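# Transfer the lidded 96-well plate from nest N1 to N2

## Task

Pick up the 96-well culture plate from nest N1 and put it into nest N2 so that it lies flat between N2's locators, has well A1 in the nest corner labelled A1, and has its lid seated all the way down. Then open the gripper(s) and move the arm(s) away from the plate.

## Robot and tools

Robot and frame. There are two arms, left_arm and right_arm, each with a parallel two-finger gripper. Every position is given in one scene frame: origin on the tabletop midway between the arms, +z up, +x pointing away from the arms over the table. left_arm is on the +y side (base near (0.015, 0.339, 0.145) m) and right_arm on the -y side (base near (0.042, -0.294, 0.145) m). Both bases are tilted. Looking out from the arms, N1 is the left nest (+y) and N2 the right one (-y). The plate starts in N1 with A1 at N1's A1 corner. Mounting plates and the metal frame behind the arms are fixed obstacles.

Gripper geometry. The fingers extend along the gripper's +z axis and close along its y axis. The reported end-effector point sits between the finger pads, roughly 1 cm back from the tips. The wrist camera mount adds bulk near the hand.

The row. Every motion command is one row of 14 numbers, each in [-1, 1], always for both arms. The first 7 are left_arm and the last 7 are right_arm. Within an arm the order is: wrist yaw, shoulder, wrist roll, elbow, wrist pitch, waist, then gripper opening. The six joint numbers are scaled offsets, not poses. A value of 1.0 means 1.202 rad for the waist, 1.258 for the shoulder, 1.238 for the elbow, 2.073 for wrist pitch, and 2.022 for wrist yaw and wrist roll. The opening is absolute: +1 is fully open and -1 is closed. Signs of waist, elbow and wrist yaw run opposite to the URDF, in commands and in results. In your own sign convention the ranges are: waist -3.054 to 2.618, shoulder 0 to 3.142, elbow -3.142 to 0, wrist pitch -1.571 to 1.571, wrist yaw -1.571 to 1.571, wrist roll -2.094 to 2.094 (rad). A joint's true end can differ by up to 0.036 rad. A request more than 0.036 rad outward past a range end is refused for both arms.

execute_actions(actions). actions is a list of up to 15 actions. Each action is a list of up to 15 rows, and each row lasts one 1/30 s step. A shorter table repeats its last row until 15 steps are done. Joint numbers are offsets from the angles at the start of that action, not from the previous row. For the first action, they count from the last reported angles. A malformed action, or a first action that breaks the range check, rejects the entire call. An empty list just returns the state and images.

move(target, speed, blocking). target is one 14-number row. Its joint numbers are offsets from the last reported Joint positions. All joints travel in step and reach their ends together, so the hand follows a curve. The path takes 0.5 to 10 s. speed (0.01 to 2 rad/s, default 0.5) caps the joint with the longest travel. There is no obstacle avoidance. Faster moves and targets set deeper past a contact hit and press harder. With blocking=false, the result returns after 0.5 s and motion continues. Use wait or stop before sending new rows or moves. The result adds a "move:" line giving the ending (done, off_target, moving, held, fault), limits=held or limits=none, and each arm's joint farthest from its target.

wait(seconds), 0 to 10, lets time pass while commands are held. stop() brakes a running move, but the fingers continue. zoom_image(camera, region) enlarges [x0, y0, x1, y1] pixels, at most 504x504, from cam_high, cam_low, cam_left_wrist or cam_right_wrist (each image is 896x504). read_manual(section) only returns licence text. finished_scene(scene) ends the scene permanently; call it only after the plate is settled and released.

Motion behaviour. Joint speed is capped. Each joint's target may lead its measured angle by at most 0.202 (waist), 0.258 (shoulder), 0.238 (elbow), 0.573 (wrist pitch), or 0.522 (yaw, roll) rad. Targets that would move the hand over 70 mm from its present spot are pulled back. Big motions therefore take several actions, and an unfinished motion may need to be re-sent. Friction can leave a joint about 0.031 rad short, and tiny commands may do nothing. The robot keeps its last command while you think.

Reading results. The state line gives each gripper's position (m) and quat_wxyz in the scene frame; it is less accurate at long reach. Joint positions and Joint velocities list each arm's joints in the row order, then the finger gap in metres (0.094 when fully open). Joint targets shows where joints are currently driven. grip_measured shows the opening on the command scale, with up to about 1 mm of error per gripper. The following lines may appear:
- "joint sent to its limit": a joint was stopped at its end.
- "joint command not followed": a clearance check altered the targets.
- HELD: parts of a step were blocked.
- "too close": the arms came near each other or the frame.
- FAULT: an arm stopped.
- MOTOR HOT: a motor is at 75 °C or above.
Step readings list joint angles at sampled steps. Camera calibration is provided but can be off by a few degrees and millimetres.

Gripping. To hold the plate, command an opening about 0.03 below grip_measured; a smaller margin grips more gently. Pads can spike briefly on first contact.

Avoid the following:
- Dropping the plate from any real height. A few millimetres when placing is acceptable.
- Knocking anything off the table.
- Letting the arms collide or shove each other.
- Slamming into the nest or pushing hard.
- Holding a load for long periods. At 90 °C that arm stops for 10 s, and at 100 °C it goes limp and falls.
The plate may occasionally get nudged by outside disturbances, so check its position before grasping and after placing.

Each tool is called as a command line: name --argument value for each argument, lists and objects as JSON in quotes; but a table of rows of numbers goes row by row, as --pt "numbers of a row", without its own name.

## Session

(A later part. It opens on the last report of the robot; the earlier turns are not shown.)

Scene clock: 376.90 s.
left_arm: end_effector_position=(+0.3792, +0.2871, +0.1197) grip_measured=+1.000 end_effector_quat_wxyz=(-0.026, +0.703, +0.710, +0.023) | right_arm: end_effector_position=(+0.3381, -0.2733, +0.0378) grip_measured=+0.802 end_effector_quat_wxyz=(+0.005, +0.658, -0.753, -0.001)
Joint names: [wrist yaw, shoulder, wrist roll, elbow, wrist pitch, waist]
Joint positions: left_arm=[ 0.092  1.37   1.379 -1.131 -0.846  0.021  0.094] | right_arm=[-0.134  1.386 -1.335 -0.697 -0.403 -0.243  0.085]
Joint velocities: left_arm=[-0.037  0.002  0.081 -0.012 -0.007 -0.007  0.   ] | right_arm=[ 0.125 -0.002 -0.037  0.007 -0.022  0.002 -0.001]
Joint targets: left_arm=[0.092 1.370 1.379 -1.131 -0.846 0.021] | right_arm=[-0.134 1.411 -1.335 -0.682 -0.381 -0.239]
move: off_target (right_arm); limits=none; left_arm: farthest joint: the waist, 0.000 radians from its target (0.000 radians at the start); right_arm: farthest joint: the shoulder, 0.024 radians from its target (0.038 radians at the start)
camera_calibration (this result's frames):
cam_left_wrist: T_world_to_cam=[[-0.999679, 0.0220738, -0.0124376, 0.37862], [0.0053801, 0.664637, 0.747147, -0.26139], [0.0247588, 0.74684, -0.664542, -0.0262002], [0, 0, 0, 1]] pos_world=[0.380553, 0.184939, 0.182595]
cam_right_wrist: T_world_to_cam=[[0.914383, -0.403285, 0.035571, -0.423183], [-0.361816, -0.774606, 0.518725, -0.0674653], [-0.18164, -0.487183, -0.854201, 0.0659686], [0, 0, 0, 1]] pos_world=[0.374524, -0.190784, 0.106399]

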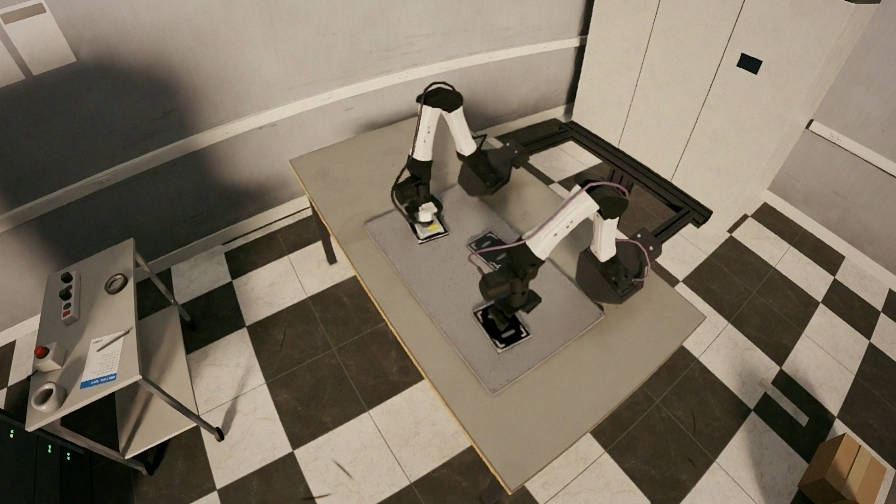

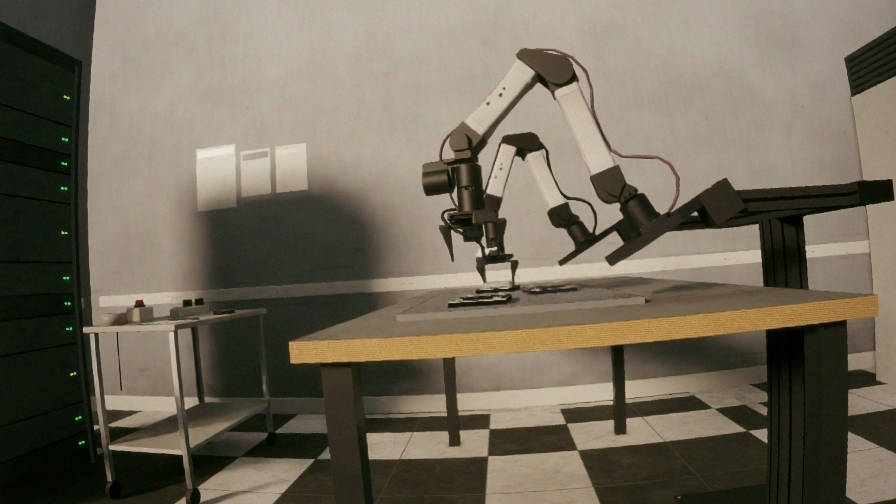

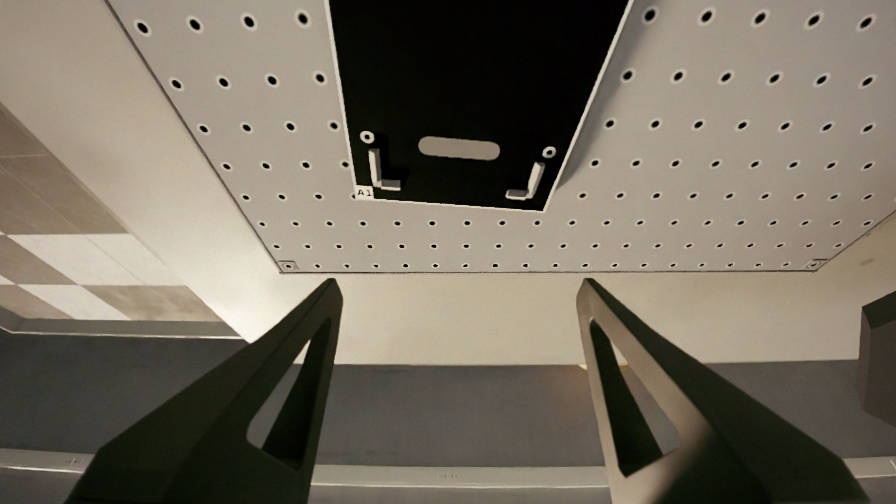

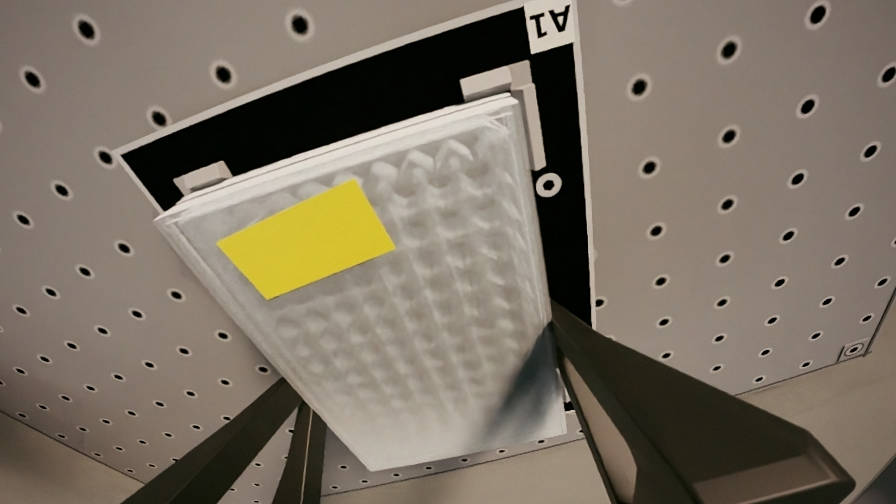

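move --target '[0,0,0,0,0,0,1, 0,-0.01,0,0,0.02,0,0.72]' --speed 0.02

Scene clock: 381.83 s.
left_arm: end_effector_position=(+0.3792, +0.2871, +0.1197) grip_measured=+1.000 end_effector_quat_wxyz=(-0.026, +0.703, +0.710, +0.023) | right_arm: end_effector_position=(+0.3397, -0.2733, +0.0378) grip_measured=+0.802 end_effector_quat_wxyz=(+0.003, +0.657, -0.754, +0.001)
Joint names: [wrist yaw, shoulder, wrist roll, elbow, wrist pitch, waist]
Joint positions: left_arm=[ 0.092  1.37   1.379 -1.131 -0.846  0.021  0.094] | right_arm=[-0.135  1.386 -1.335 -0.697 -0.397 -0.243  0.085]
Joint velocities: left_arm=[-0.007 -0.007 -0.007  0.017 -0.051  0.002  0.   ] | right_arm=[ 0.007 -0.012 -0.007 -0.002 -0.037  0.017 -0.   ]
Joint targets: left_arm=[0.092 1.370 1.379 -1.131 -0.846 0.021] | right_arm=[-0.134 1.374 -1.335 -0.697 -0.362 -0.243]
move: off_target (right_arm); limits=none; left_arm: farthest joint: the waist, 0.000 radians from its target (0.000 radians at the start); right_arm: farthest joint: the wrist pitch, 0.035 radians from its target (0.042 radians at the start)
camera_calibration (this result's frames):
cam_left_wrist: T_world_to_cam=[[-0.999679, 0.0220738, -0.0124376, 0.37862], [0.0053801, 0.664637, 0.747147, -0.26139], [0.0247588, 0.74684, -0.664542, -0.0262002], [0, 0, 0, 1]] pos_world=[0.380553, 0.184939, 0.182595]
cam_right_wrist: T_world_to_cam=[[0.913795, -0.404026, 0.0417273, -0.424894], [-0.365833, -0.774043, 0.516744, -0.0653183], [-0.17648, -0.487463, -0.855123, 0.064437], [0, 0, 0, 1]] pos_world=[0.375742, -0.190817, 0.106584]

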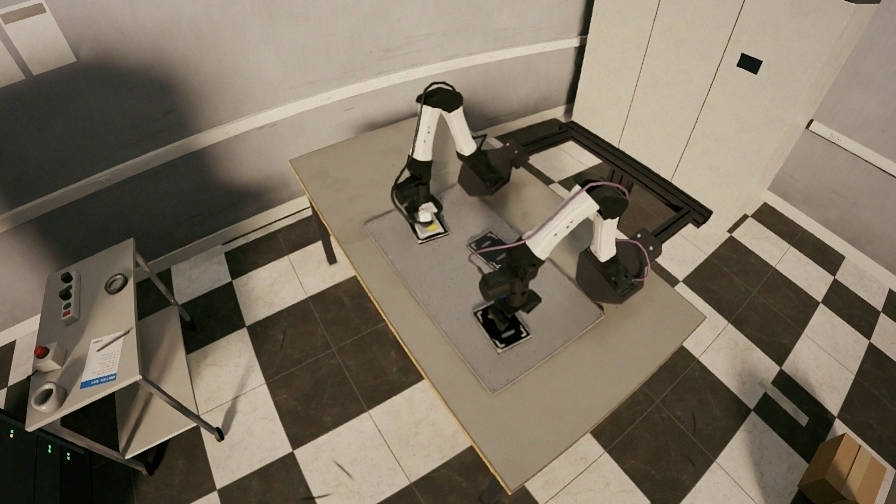

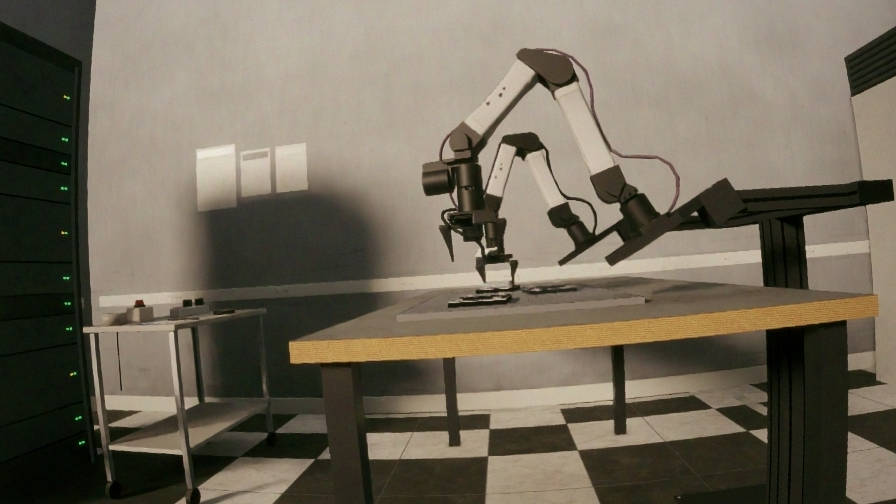

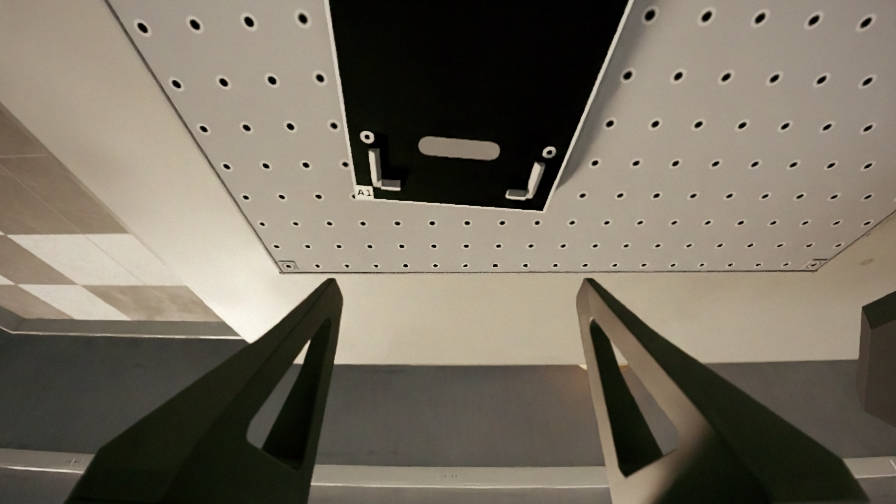

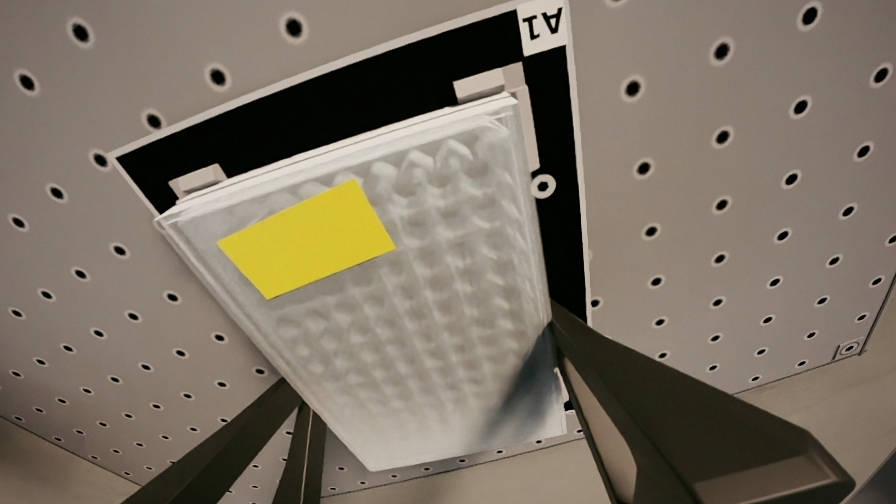

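move --target '[0,0,0,0,0,0,1, 0,0.03,0,0.018,0.005,0,0.72]' --speed 0.02

Scene clock: 385.67 s.
left_arm: end_effector_position=(+0.3792, +0.2871, +0.1197) grip_measured=+1.000 end_effector_quat_wxyz=(-0.026, +0.703, +0.710, +0.023) | right_arm: end_effector_position=(+0.3389, -0.2734, +0.0366) grip_measured=+0.802 end_effector_quat_wxyz=(+0.005, +0.657, -0.754, +0.000)
Joint names: [wrist yaw, shoulder, wrist roll, elbow, wrist pitch, waist]
Joint positions: left_arm=[ 0.092  1.37   1.379 -1.131 -0.846  0.021  0.094] | right_arm=[-0.136  1.392 -1.335 -0.697 -0.396 -0.243  0.085]
Joint velocities: left_arm=[-0.037  0.002  0.037  0.017  0.022  0.012  0.   ] | right_arm=[-0.051 -0.007 -0.037  0.007 -0.081  0.007  0.   ]
Joint targets: left_arm=[0.092 1.370 1.379 -1.131 -0.846 0.021] | right_arm=[-0.135 1.424 -1.335 -0.674 -0.387 -0.243]
move: off_target (right_arm); limits=none; left_arm: farthest joint: the waist, 0.000 radians from its target (0.000 radians at the start); right_arm: farthest joint: the shoulder, 0.032 radians from its target (0.037 radians at the start)
camera_calibration (this result's frames):
cam_left_wrist: T_world_to_cam=[[-0.999679, 0.0220738, -0.0124376, 0.37862], [0.0053801, 0.664637, 0.747147, -0.26139], [0.0247588, 0.74684, -0.664542, -0.0262002], [0, 0, 0, 1]] pos_world=[0.380553, 0.184939, 0.182595]
cam_right_wrist: T_world_to_cam=[[0.914179, -0.403461, 0.0386734, -0.424059], [-0.363321, -0.77344, 0.519412, -0.0658491], [-0.179651, -0.488886, -0.853649, 0.0638505], [0, 0, 0, 1]] pos_world=[0.375212, -0.190806, 0.105108]

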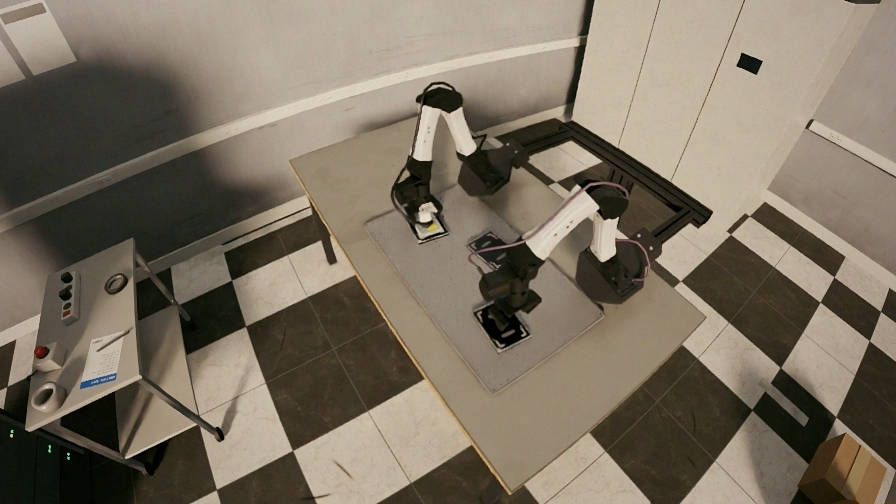

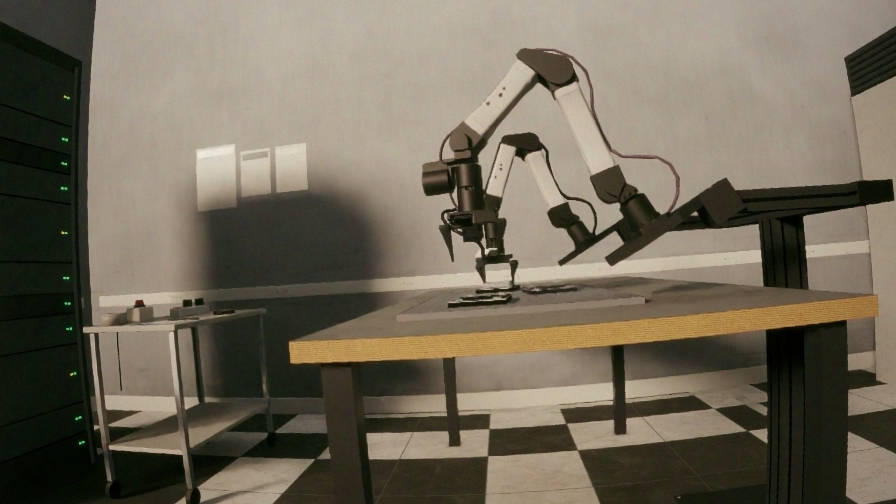

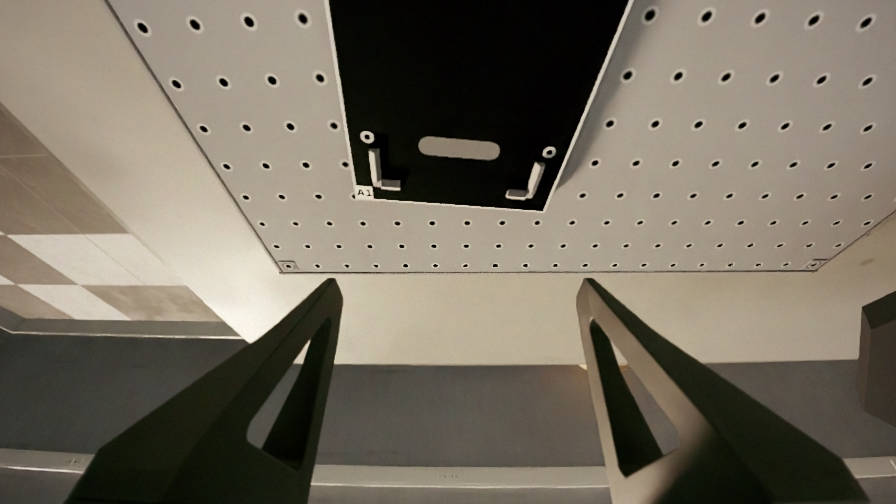

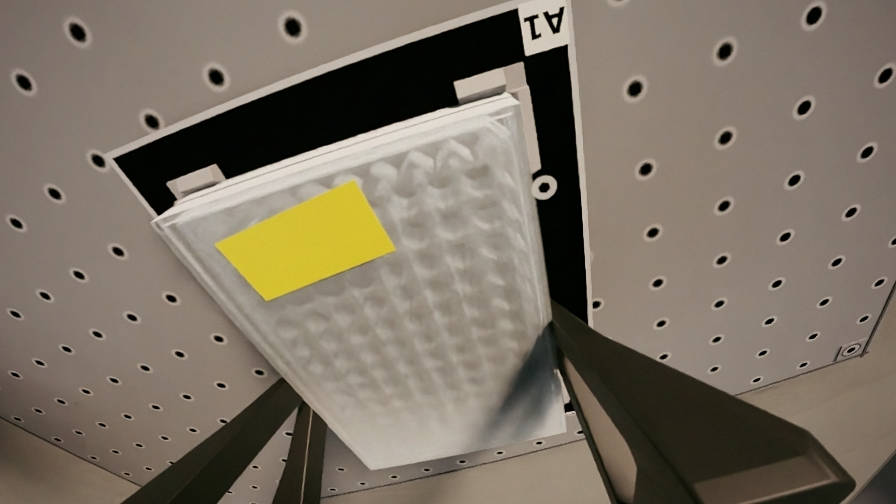

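move --target '[0,0,0,0,0,0,1, 0,0,0,0,0,0,1]'

move --target '[0,0,0,0,0,0,1, 0.004,-0.12,0,-0.09,-0.12,0.01,1]' --speed 0.12

Scene clock: 389.07 s.
left_arm: end_effector_position=(+0.3792, +0.2871, +0.1197) grip_measured=+1.000 end_effector_quat_wxyz=(-0.026, +0.703, +0.710, +0.023) | right_arm: end_effector_position=(+0.3389, -0.2735, +0.0366) grip_measured=+1.000 end_effector_quat_wxyz=(+0.005, +0.657, -0.754, +0.000)
Joint names: [wrist yaw, shoulder, wrist roll, elbow, wrist pitch, waist]
Joint positions: left_arm=[ 0.092  1.37   1.379 -1.131 -0.846  0.021  0.094] | right_arm=[-0.136  1.392 -1.335 -0.697 -0.396 -0.243  0.094]
Joint velocities: left_arm=[-0.007  0.012 -0.081 -0.022 -0.007  0.027  0.   ] | right_arm=[-0.022 -0.017 -0.037 -0.007 -0.066  0.017  0.   ]
Joint targets: left_arm=[0.092 1.370 1.379 -1.131 -0.846 0.021] | right_arm=[-0.136 1.392 -1.335 -0.697 -0.396 -0.243]
move: done; limits=none; left_arm: farthest joint: the waist, 0.000 radians from its target (0.000 radians at the start); right_arm: farthest joint: the waist, 0.000 radians from its target (0.000 radians at the start)
camera_calibration (this result's frames):
cam_left_wrist: T_world_to_cam=[[-0.999679, 0.0220738, -0.0124376, 0.37862], [0.0053801, 0.664637, 0.747147, -0.26139], [0.0247588, 0.74684, -0.664542, -0.0262002], [0, 0, 0, 1]] pos_world=[0.380553, 0.184939, 0.182595]
cam_right_wrist: T_world_to_cam=[[0.914179, -0.403443, 0.0388614, -0.424093], [-0.363338, -0.773244, 0.519691, -0.0658481], [-0.179617, -0.489211, -0.85347, 0.0637133], [0, 0, 0, 1]] pos_world=[0.375216, -0.190845, 0.105079]

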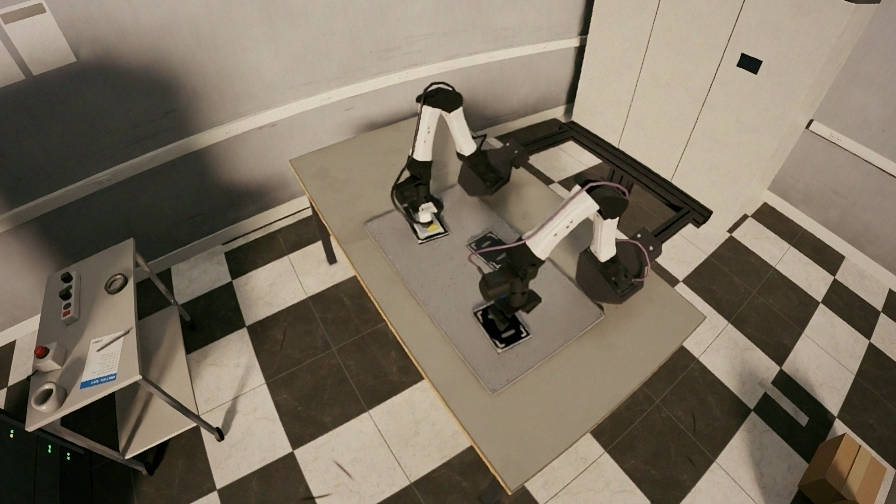

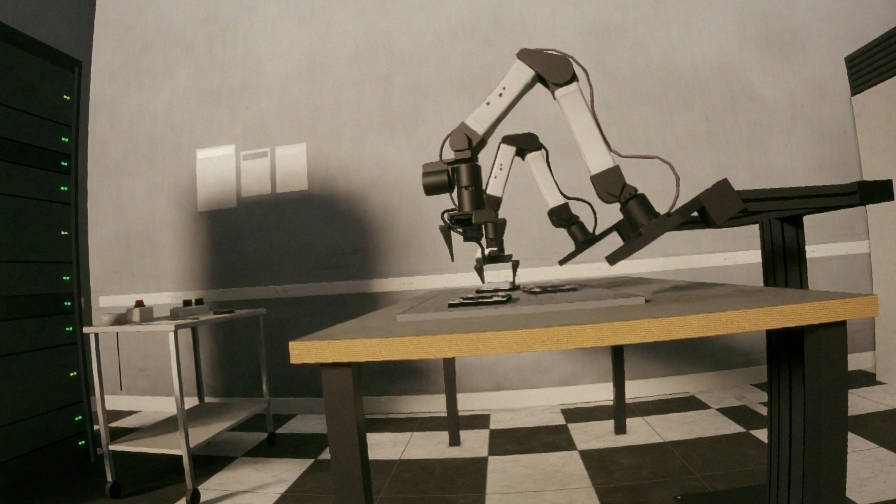

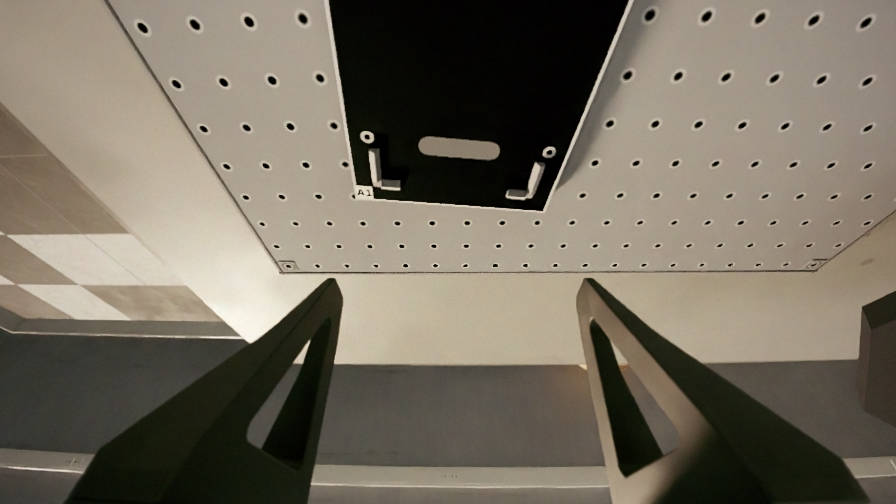

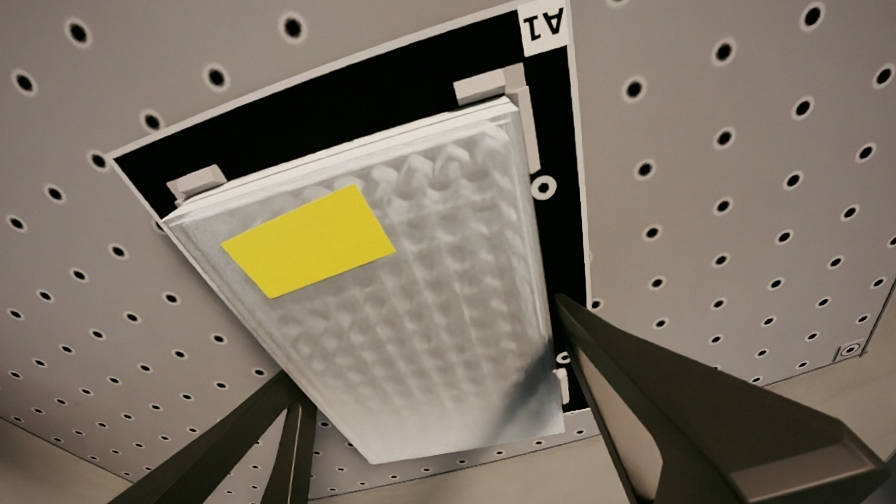

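Scene clock: 391.67 s.
left_arm: end_effector_position=(+0.3792, +0.2871, +0.1197) grip_measured=+1.000 end_effector_quat_wxyz=(-0.026, +0.703, +0.710, +0.023) | right_arm: end_effector_position=(+0.3423, -0.2802, +0.0806) grip_measured=+1.000 end_effector_quat_wxyz=(+0.013, +0.657, -0.754, -0.004)
Joint names: [wrist yaw, shoulder, wrist roll, elbow, wrist pitch, waist]
Joint positions: left_arm=[ 0.092  1.37   1.379 -1.131 -0.846  0.021  0.094] | right_arm=[-0.136  1.264 -1.335 -0.783 -0.629 -0.239  0.094]
Joint velocities: left_arm=[ 0.081 -0.002 -0.066  0.017 -0.022 -0.012  0.   ] | right_arm=[-0.066  0.002  0.037  0.027 -0.007  0.002  0.   ]
Joint targets: left_arm=[0.092 1.370 1.379 -1.131 -0.846 0.021] | right_arm=[-0.128 1.241 -1.335 -0.808 -0.645 -0.232]
move: off_target (right_arm); limits=none; left_arm: farthest joint: the waist, 0.000 radians from its target (0.000 radians at the start); right_arm: farthest joint: the elbow, 0.026 radians from its target (0.112 radians at the start)
camera_calibration (this result's frames):
cam_left_wrist: T_world_to_cam=[[-0.999679, 0.0220738, -0.0124376, 0.37862], [0.0053801, 0.664637, 0.747147, -0.26139], [0.0247588, 0.74684, -0.664542, -0.0262002], [0, 0, 0, 1]] pos_world=[0.380553, 0.184939, 0.182595]
cam_right_wrist: T_world_to_cam=[[0.914219, -0.404533, 0.0236021, -0.430645], [-0.35473, -0.770794, 0.529191, -0.0956946], [-0.195883, -0.492169, -0.848174, 0.102887], [0, 0, 0, 1]] pos_world=[0.379912, -0.197333, 0.148071]

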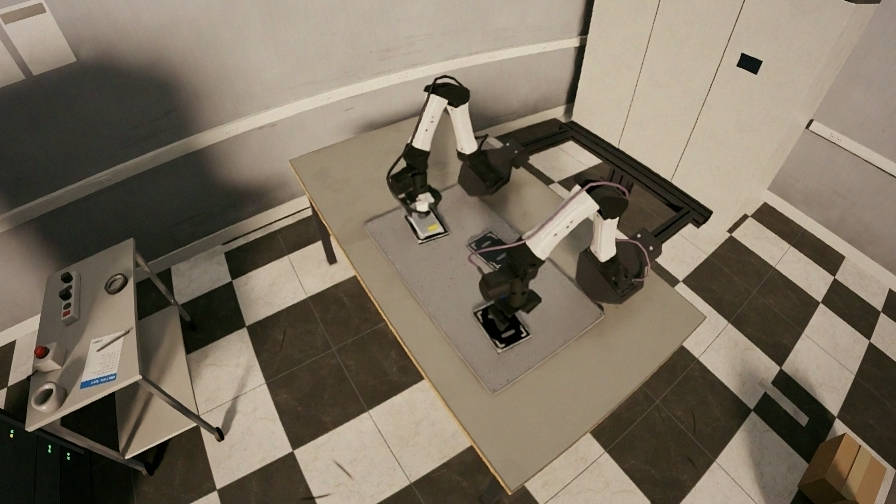

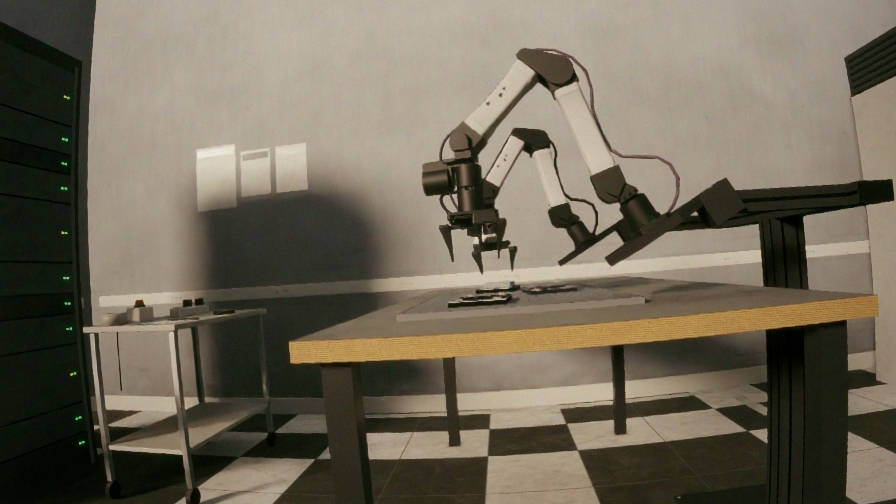

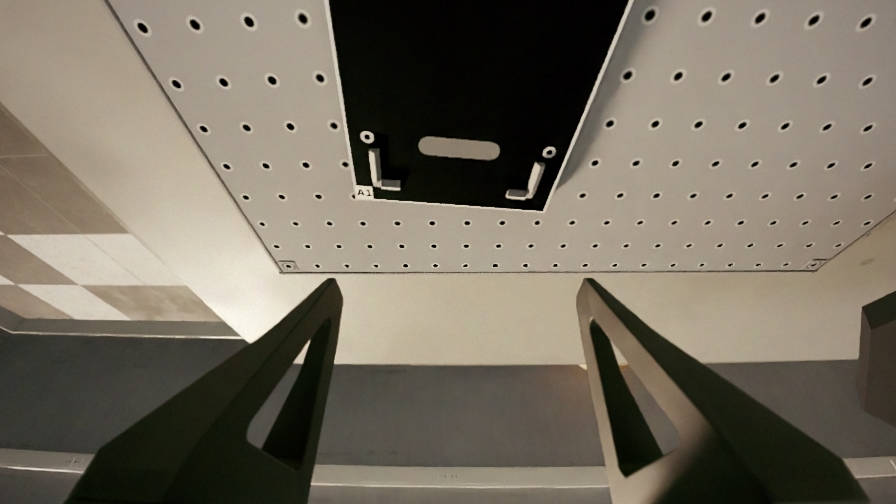

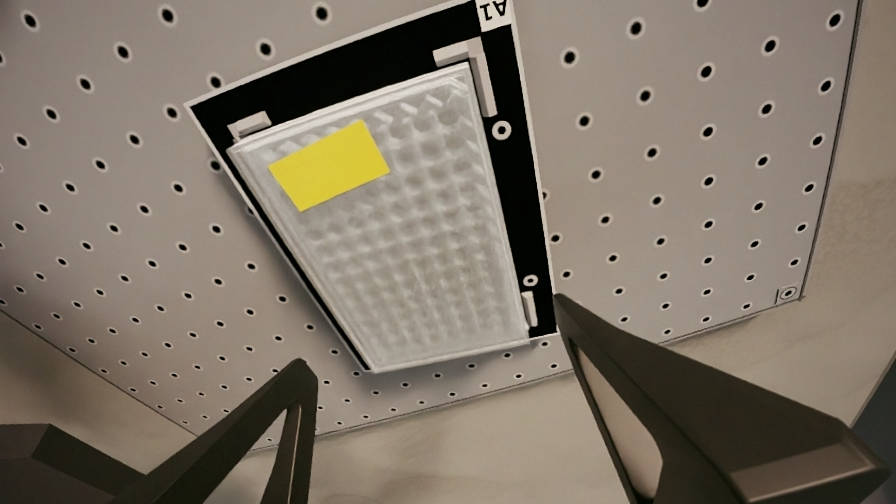

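move --target '[0,0,0,0,0,0,1, 0,-0.1,0,-0.09,-0.1,0.01,1]' --speed 0.4

zoom_image --camera "cam_low" --region '[440,260,580,310]'

zoom_image --camera "cam_right_wrist" --region '[200,0,650,380]'

Scene clock: 396.23 s.
left_arm: end_effector_position=(+0.3792, +0.2871, +0.1197) grip_measured=+1.000 end_effector_quat_wxyz=(-0.026, +0.703, +0.710, +0.023) | right_arm: end_effector_position=(+0.3448, -0.2867, +0.1234) grip_measured=+1.000 end_effector_quat_wxyz=(+0.013, +0.655, -0.755, -0.002)
Joint names: [wrist yaw, shoulder, wrist roll, elbow, wrist pitch, waist]
Joint positions: left_arm=[ 0.092  1.37   1.379 -1.131 -0.846  0.021  0.094] | right_arm=[-0.136  1.157 -1.335 -0.871 -0.82  -0.235  0.094]
Joint velocities: left_arm=[ 0.022 -0.012 -0.037 -0.022  0.007  0.022  0.   ] | right_arm=[-0.051 -0.007 -0.037  0.022 -0.022  0.002  0.   ]
Joint targets: left_arm=[0.092 1.370 1.379 -1.131 -0.846 0.021] | right_arm=[-0.136 1.138 -1.335 -0.894 -0.836 -0.227]
move: off_target (right_arm); limits=none; left_arm: farthest joint: the waist, 0.000 radians from its target (0.000 radians at the start); right_arm: farthest joint: the elbow, 0.023 radians from its target (0.112 radians at the start)
camera_calibration (this result's frames):
cam_left_wrist: T_world_to_cam=[[-0.999679, 0.0220738, -0.0124376, 0.37862], [0.0053801, 0.664637, 0.747147, -0.26139], [0.0247588, 0.74684, -0.664542, -0.0262002], [0, 0, 0, 1]] pos_world=[0.380553, 0.184939, 0.182595]
cam_right_wrist: T_world_to_cam=[[0.912304, -0.408589, 0.0275061, -0.43762], [-0.360018, -0.768218, 0.529366, -0.119972], [-0.195163, -0.492846, -0.847947, 0.135994], [0, 0, 0, 1]] pos_world=[0.382592, -0.203947, 0.190862]

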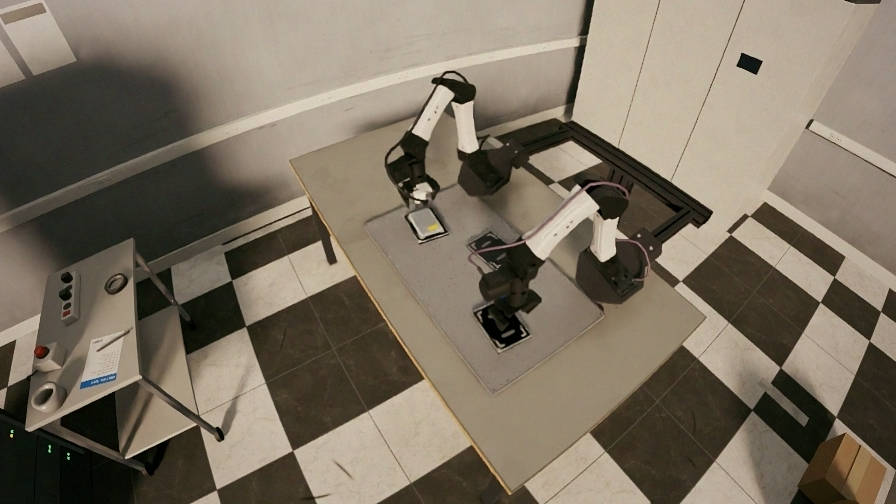

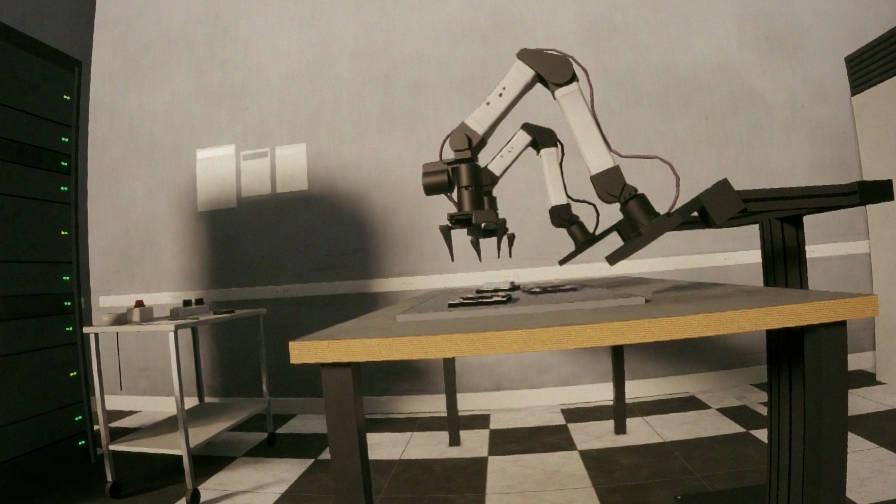

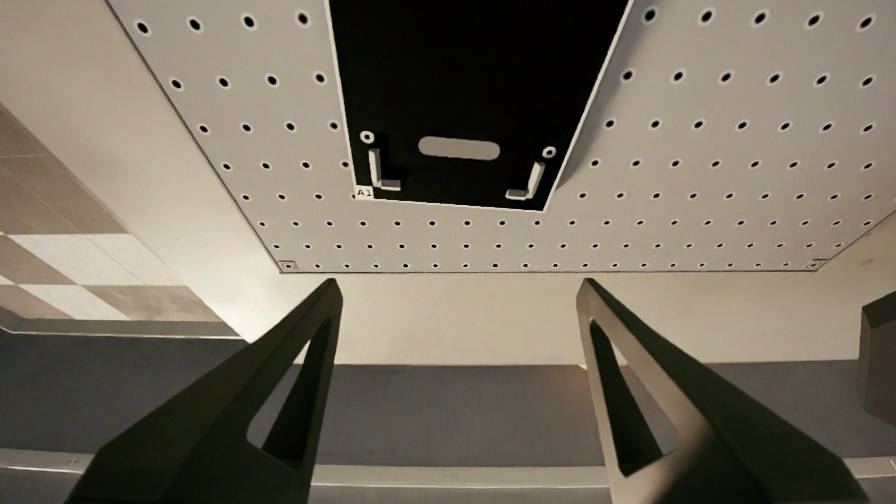

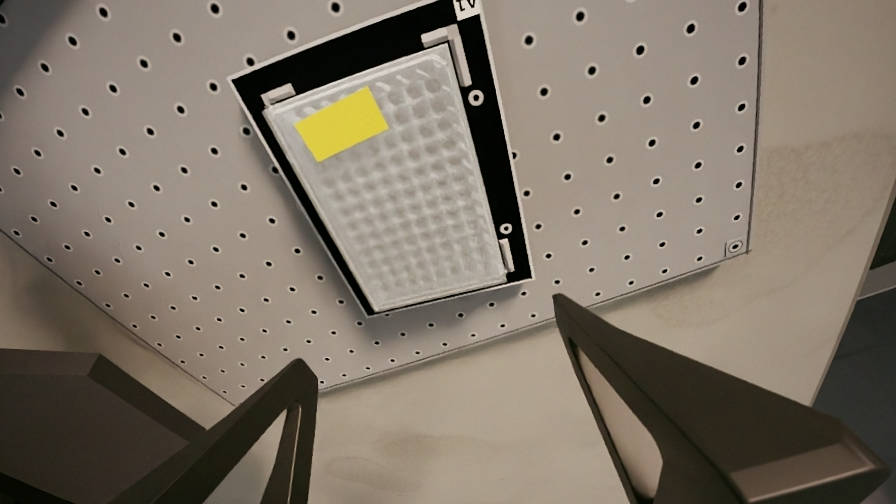

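Region (440, 260, 580, 310) of cam_low's 896x504 image, scaled by 3.600, with more detail than that image has; it fills the top 180 rows of this view, and the rest is white.

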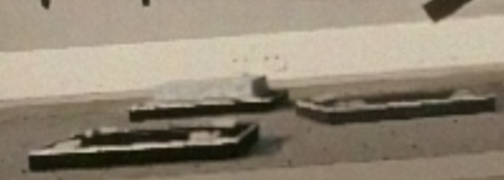

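Region (200, 0, 650, 380) of cam_right_wrist's 896x504 image, scaled by 1.120, with more detail than that image has; it fills the top 426 rows of this view, and the rest is white.

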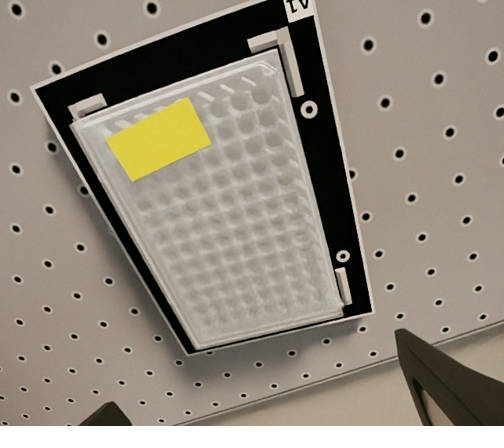

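finished_scene --scene 1

The scene is finished: the task was done.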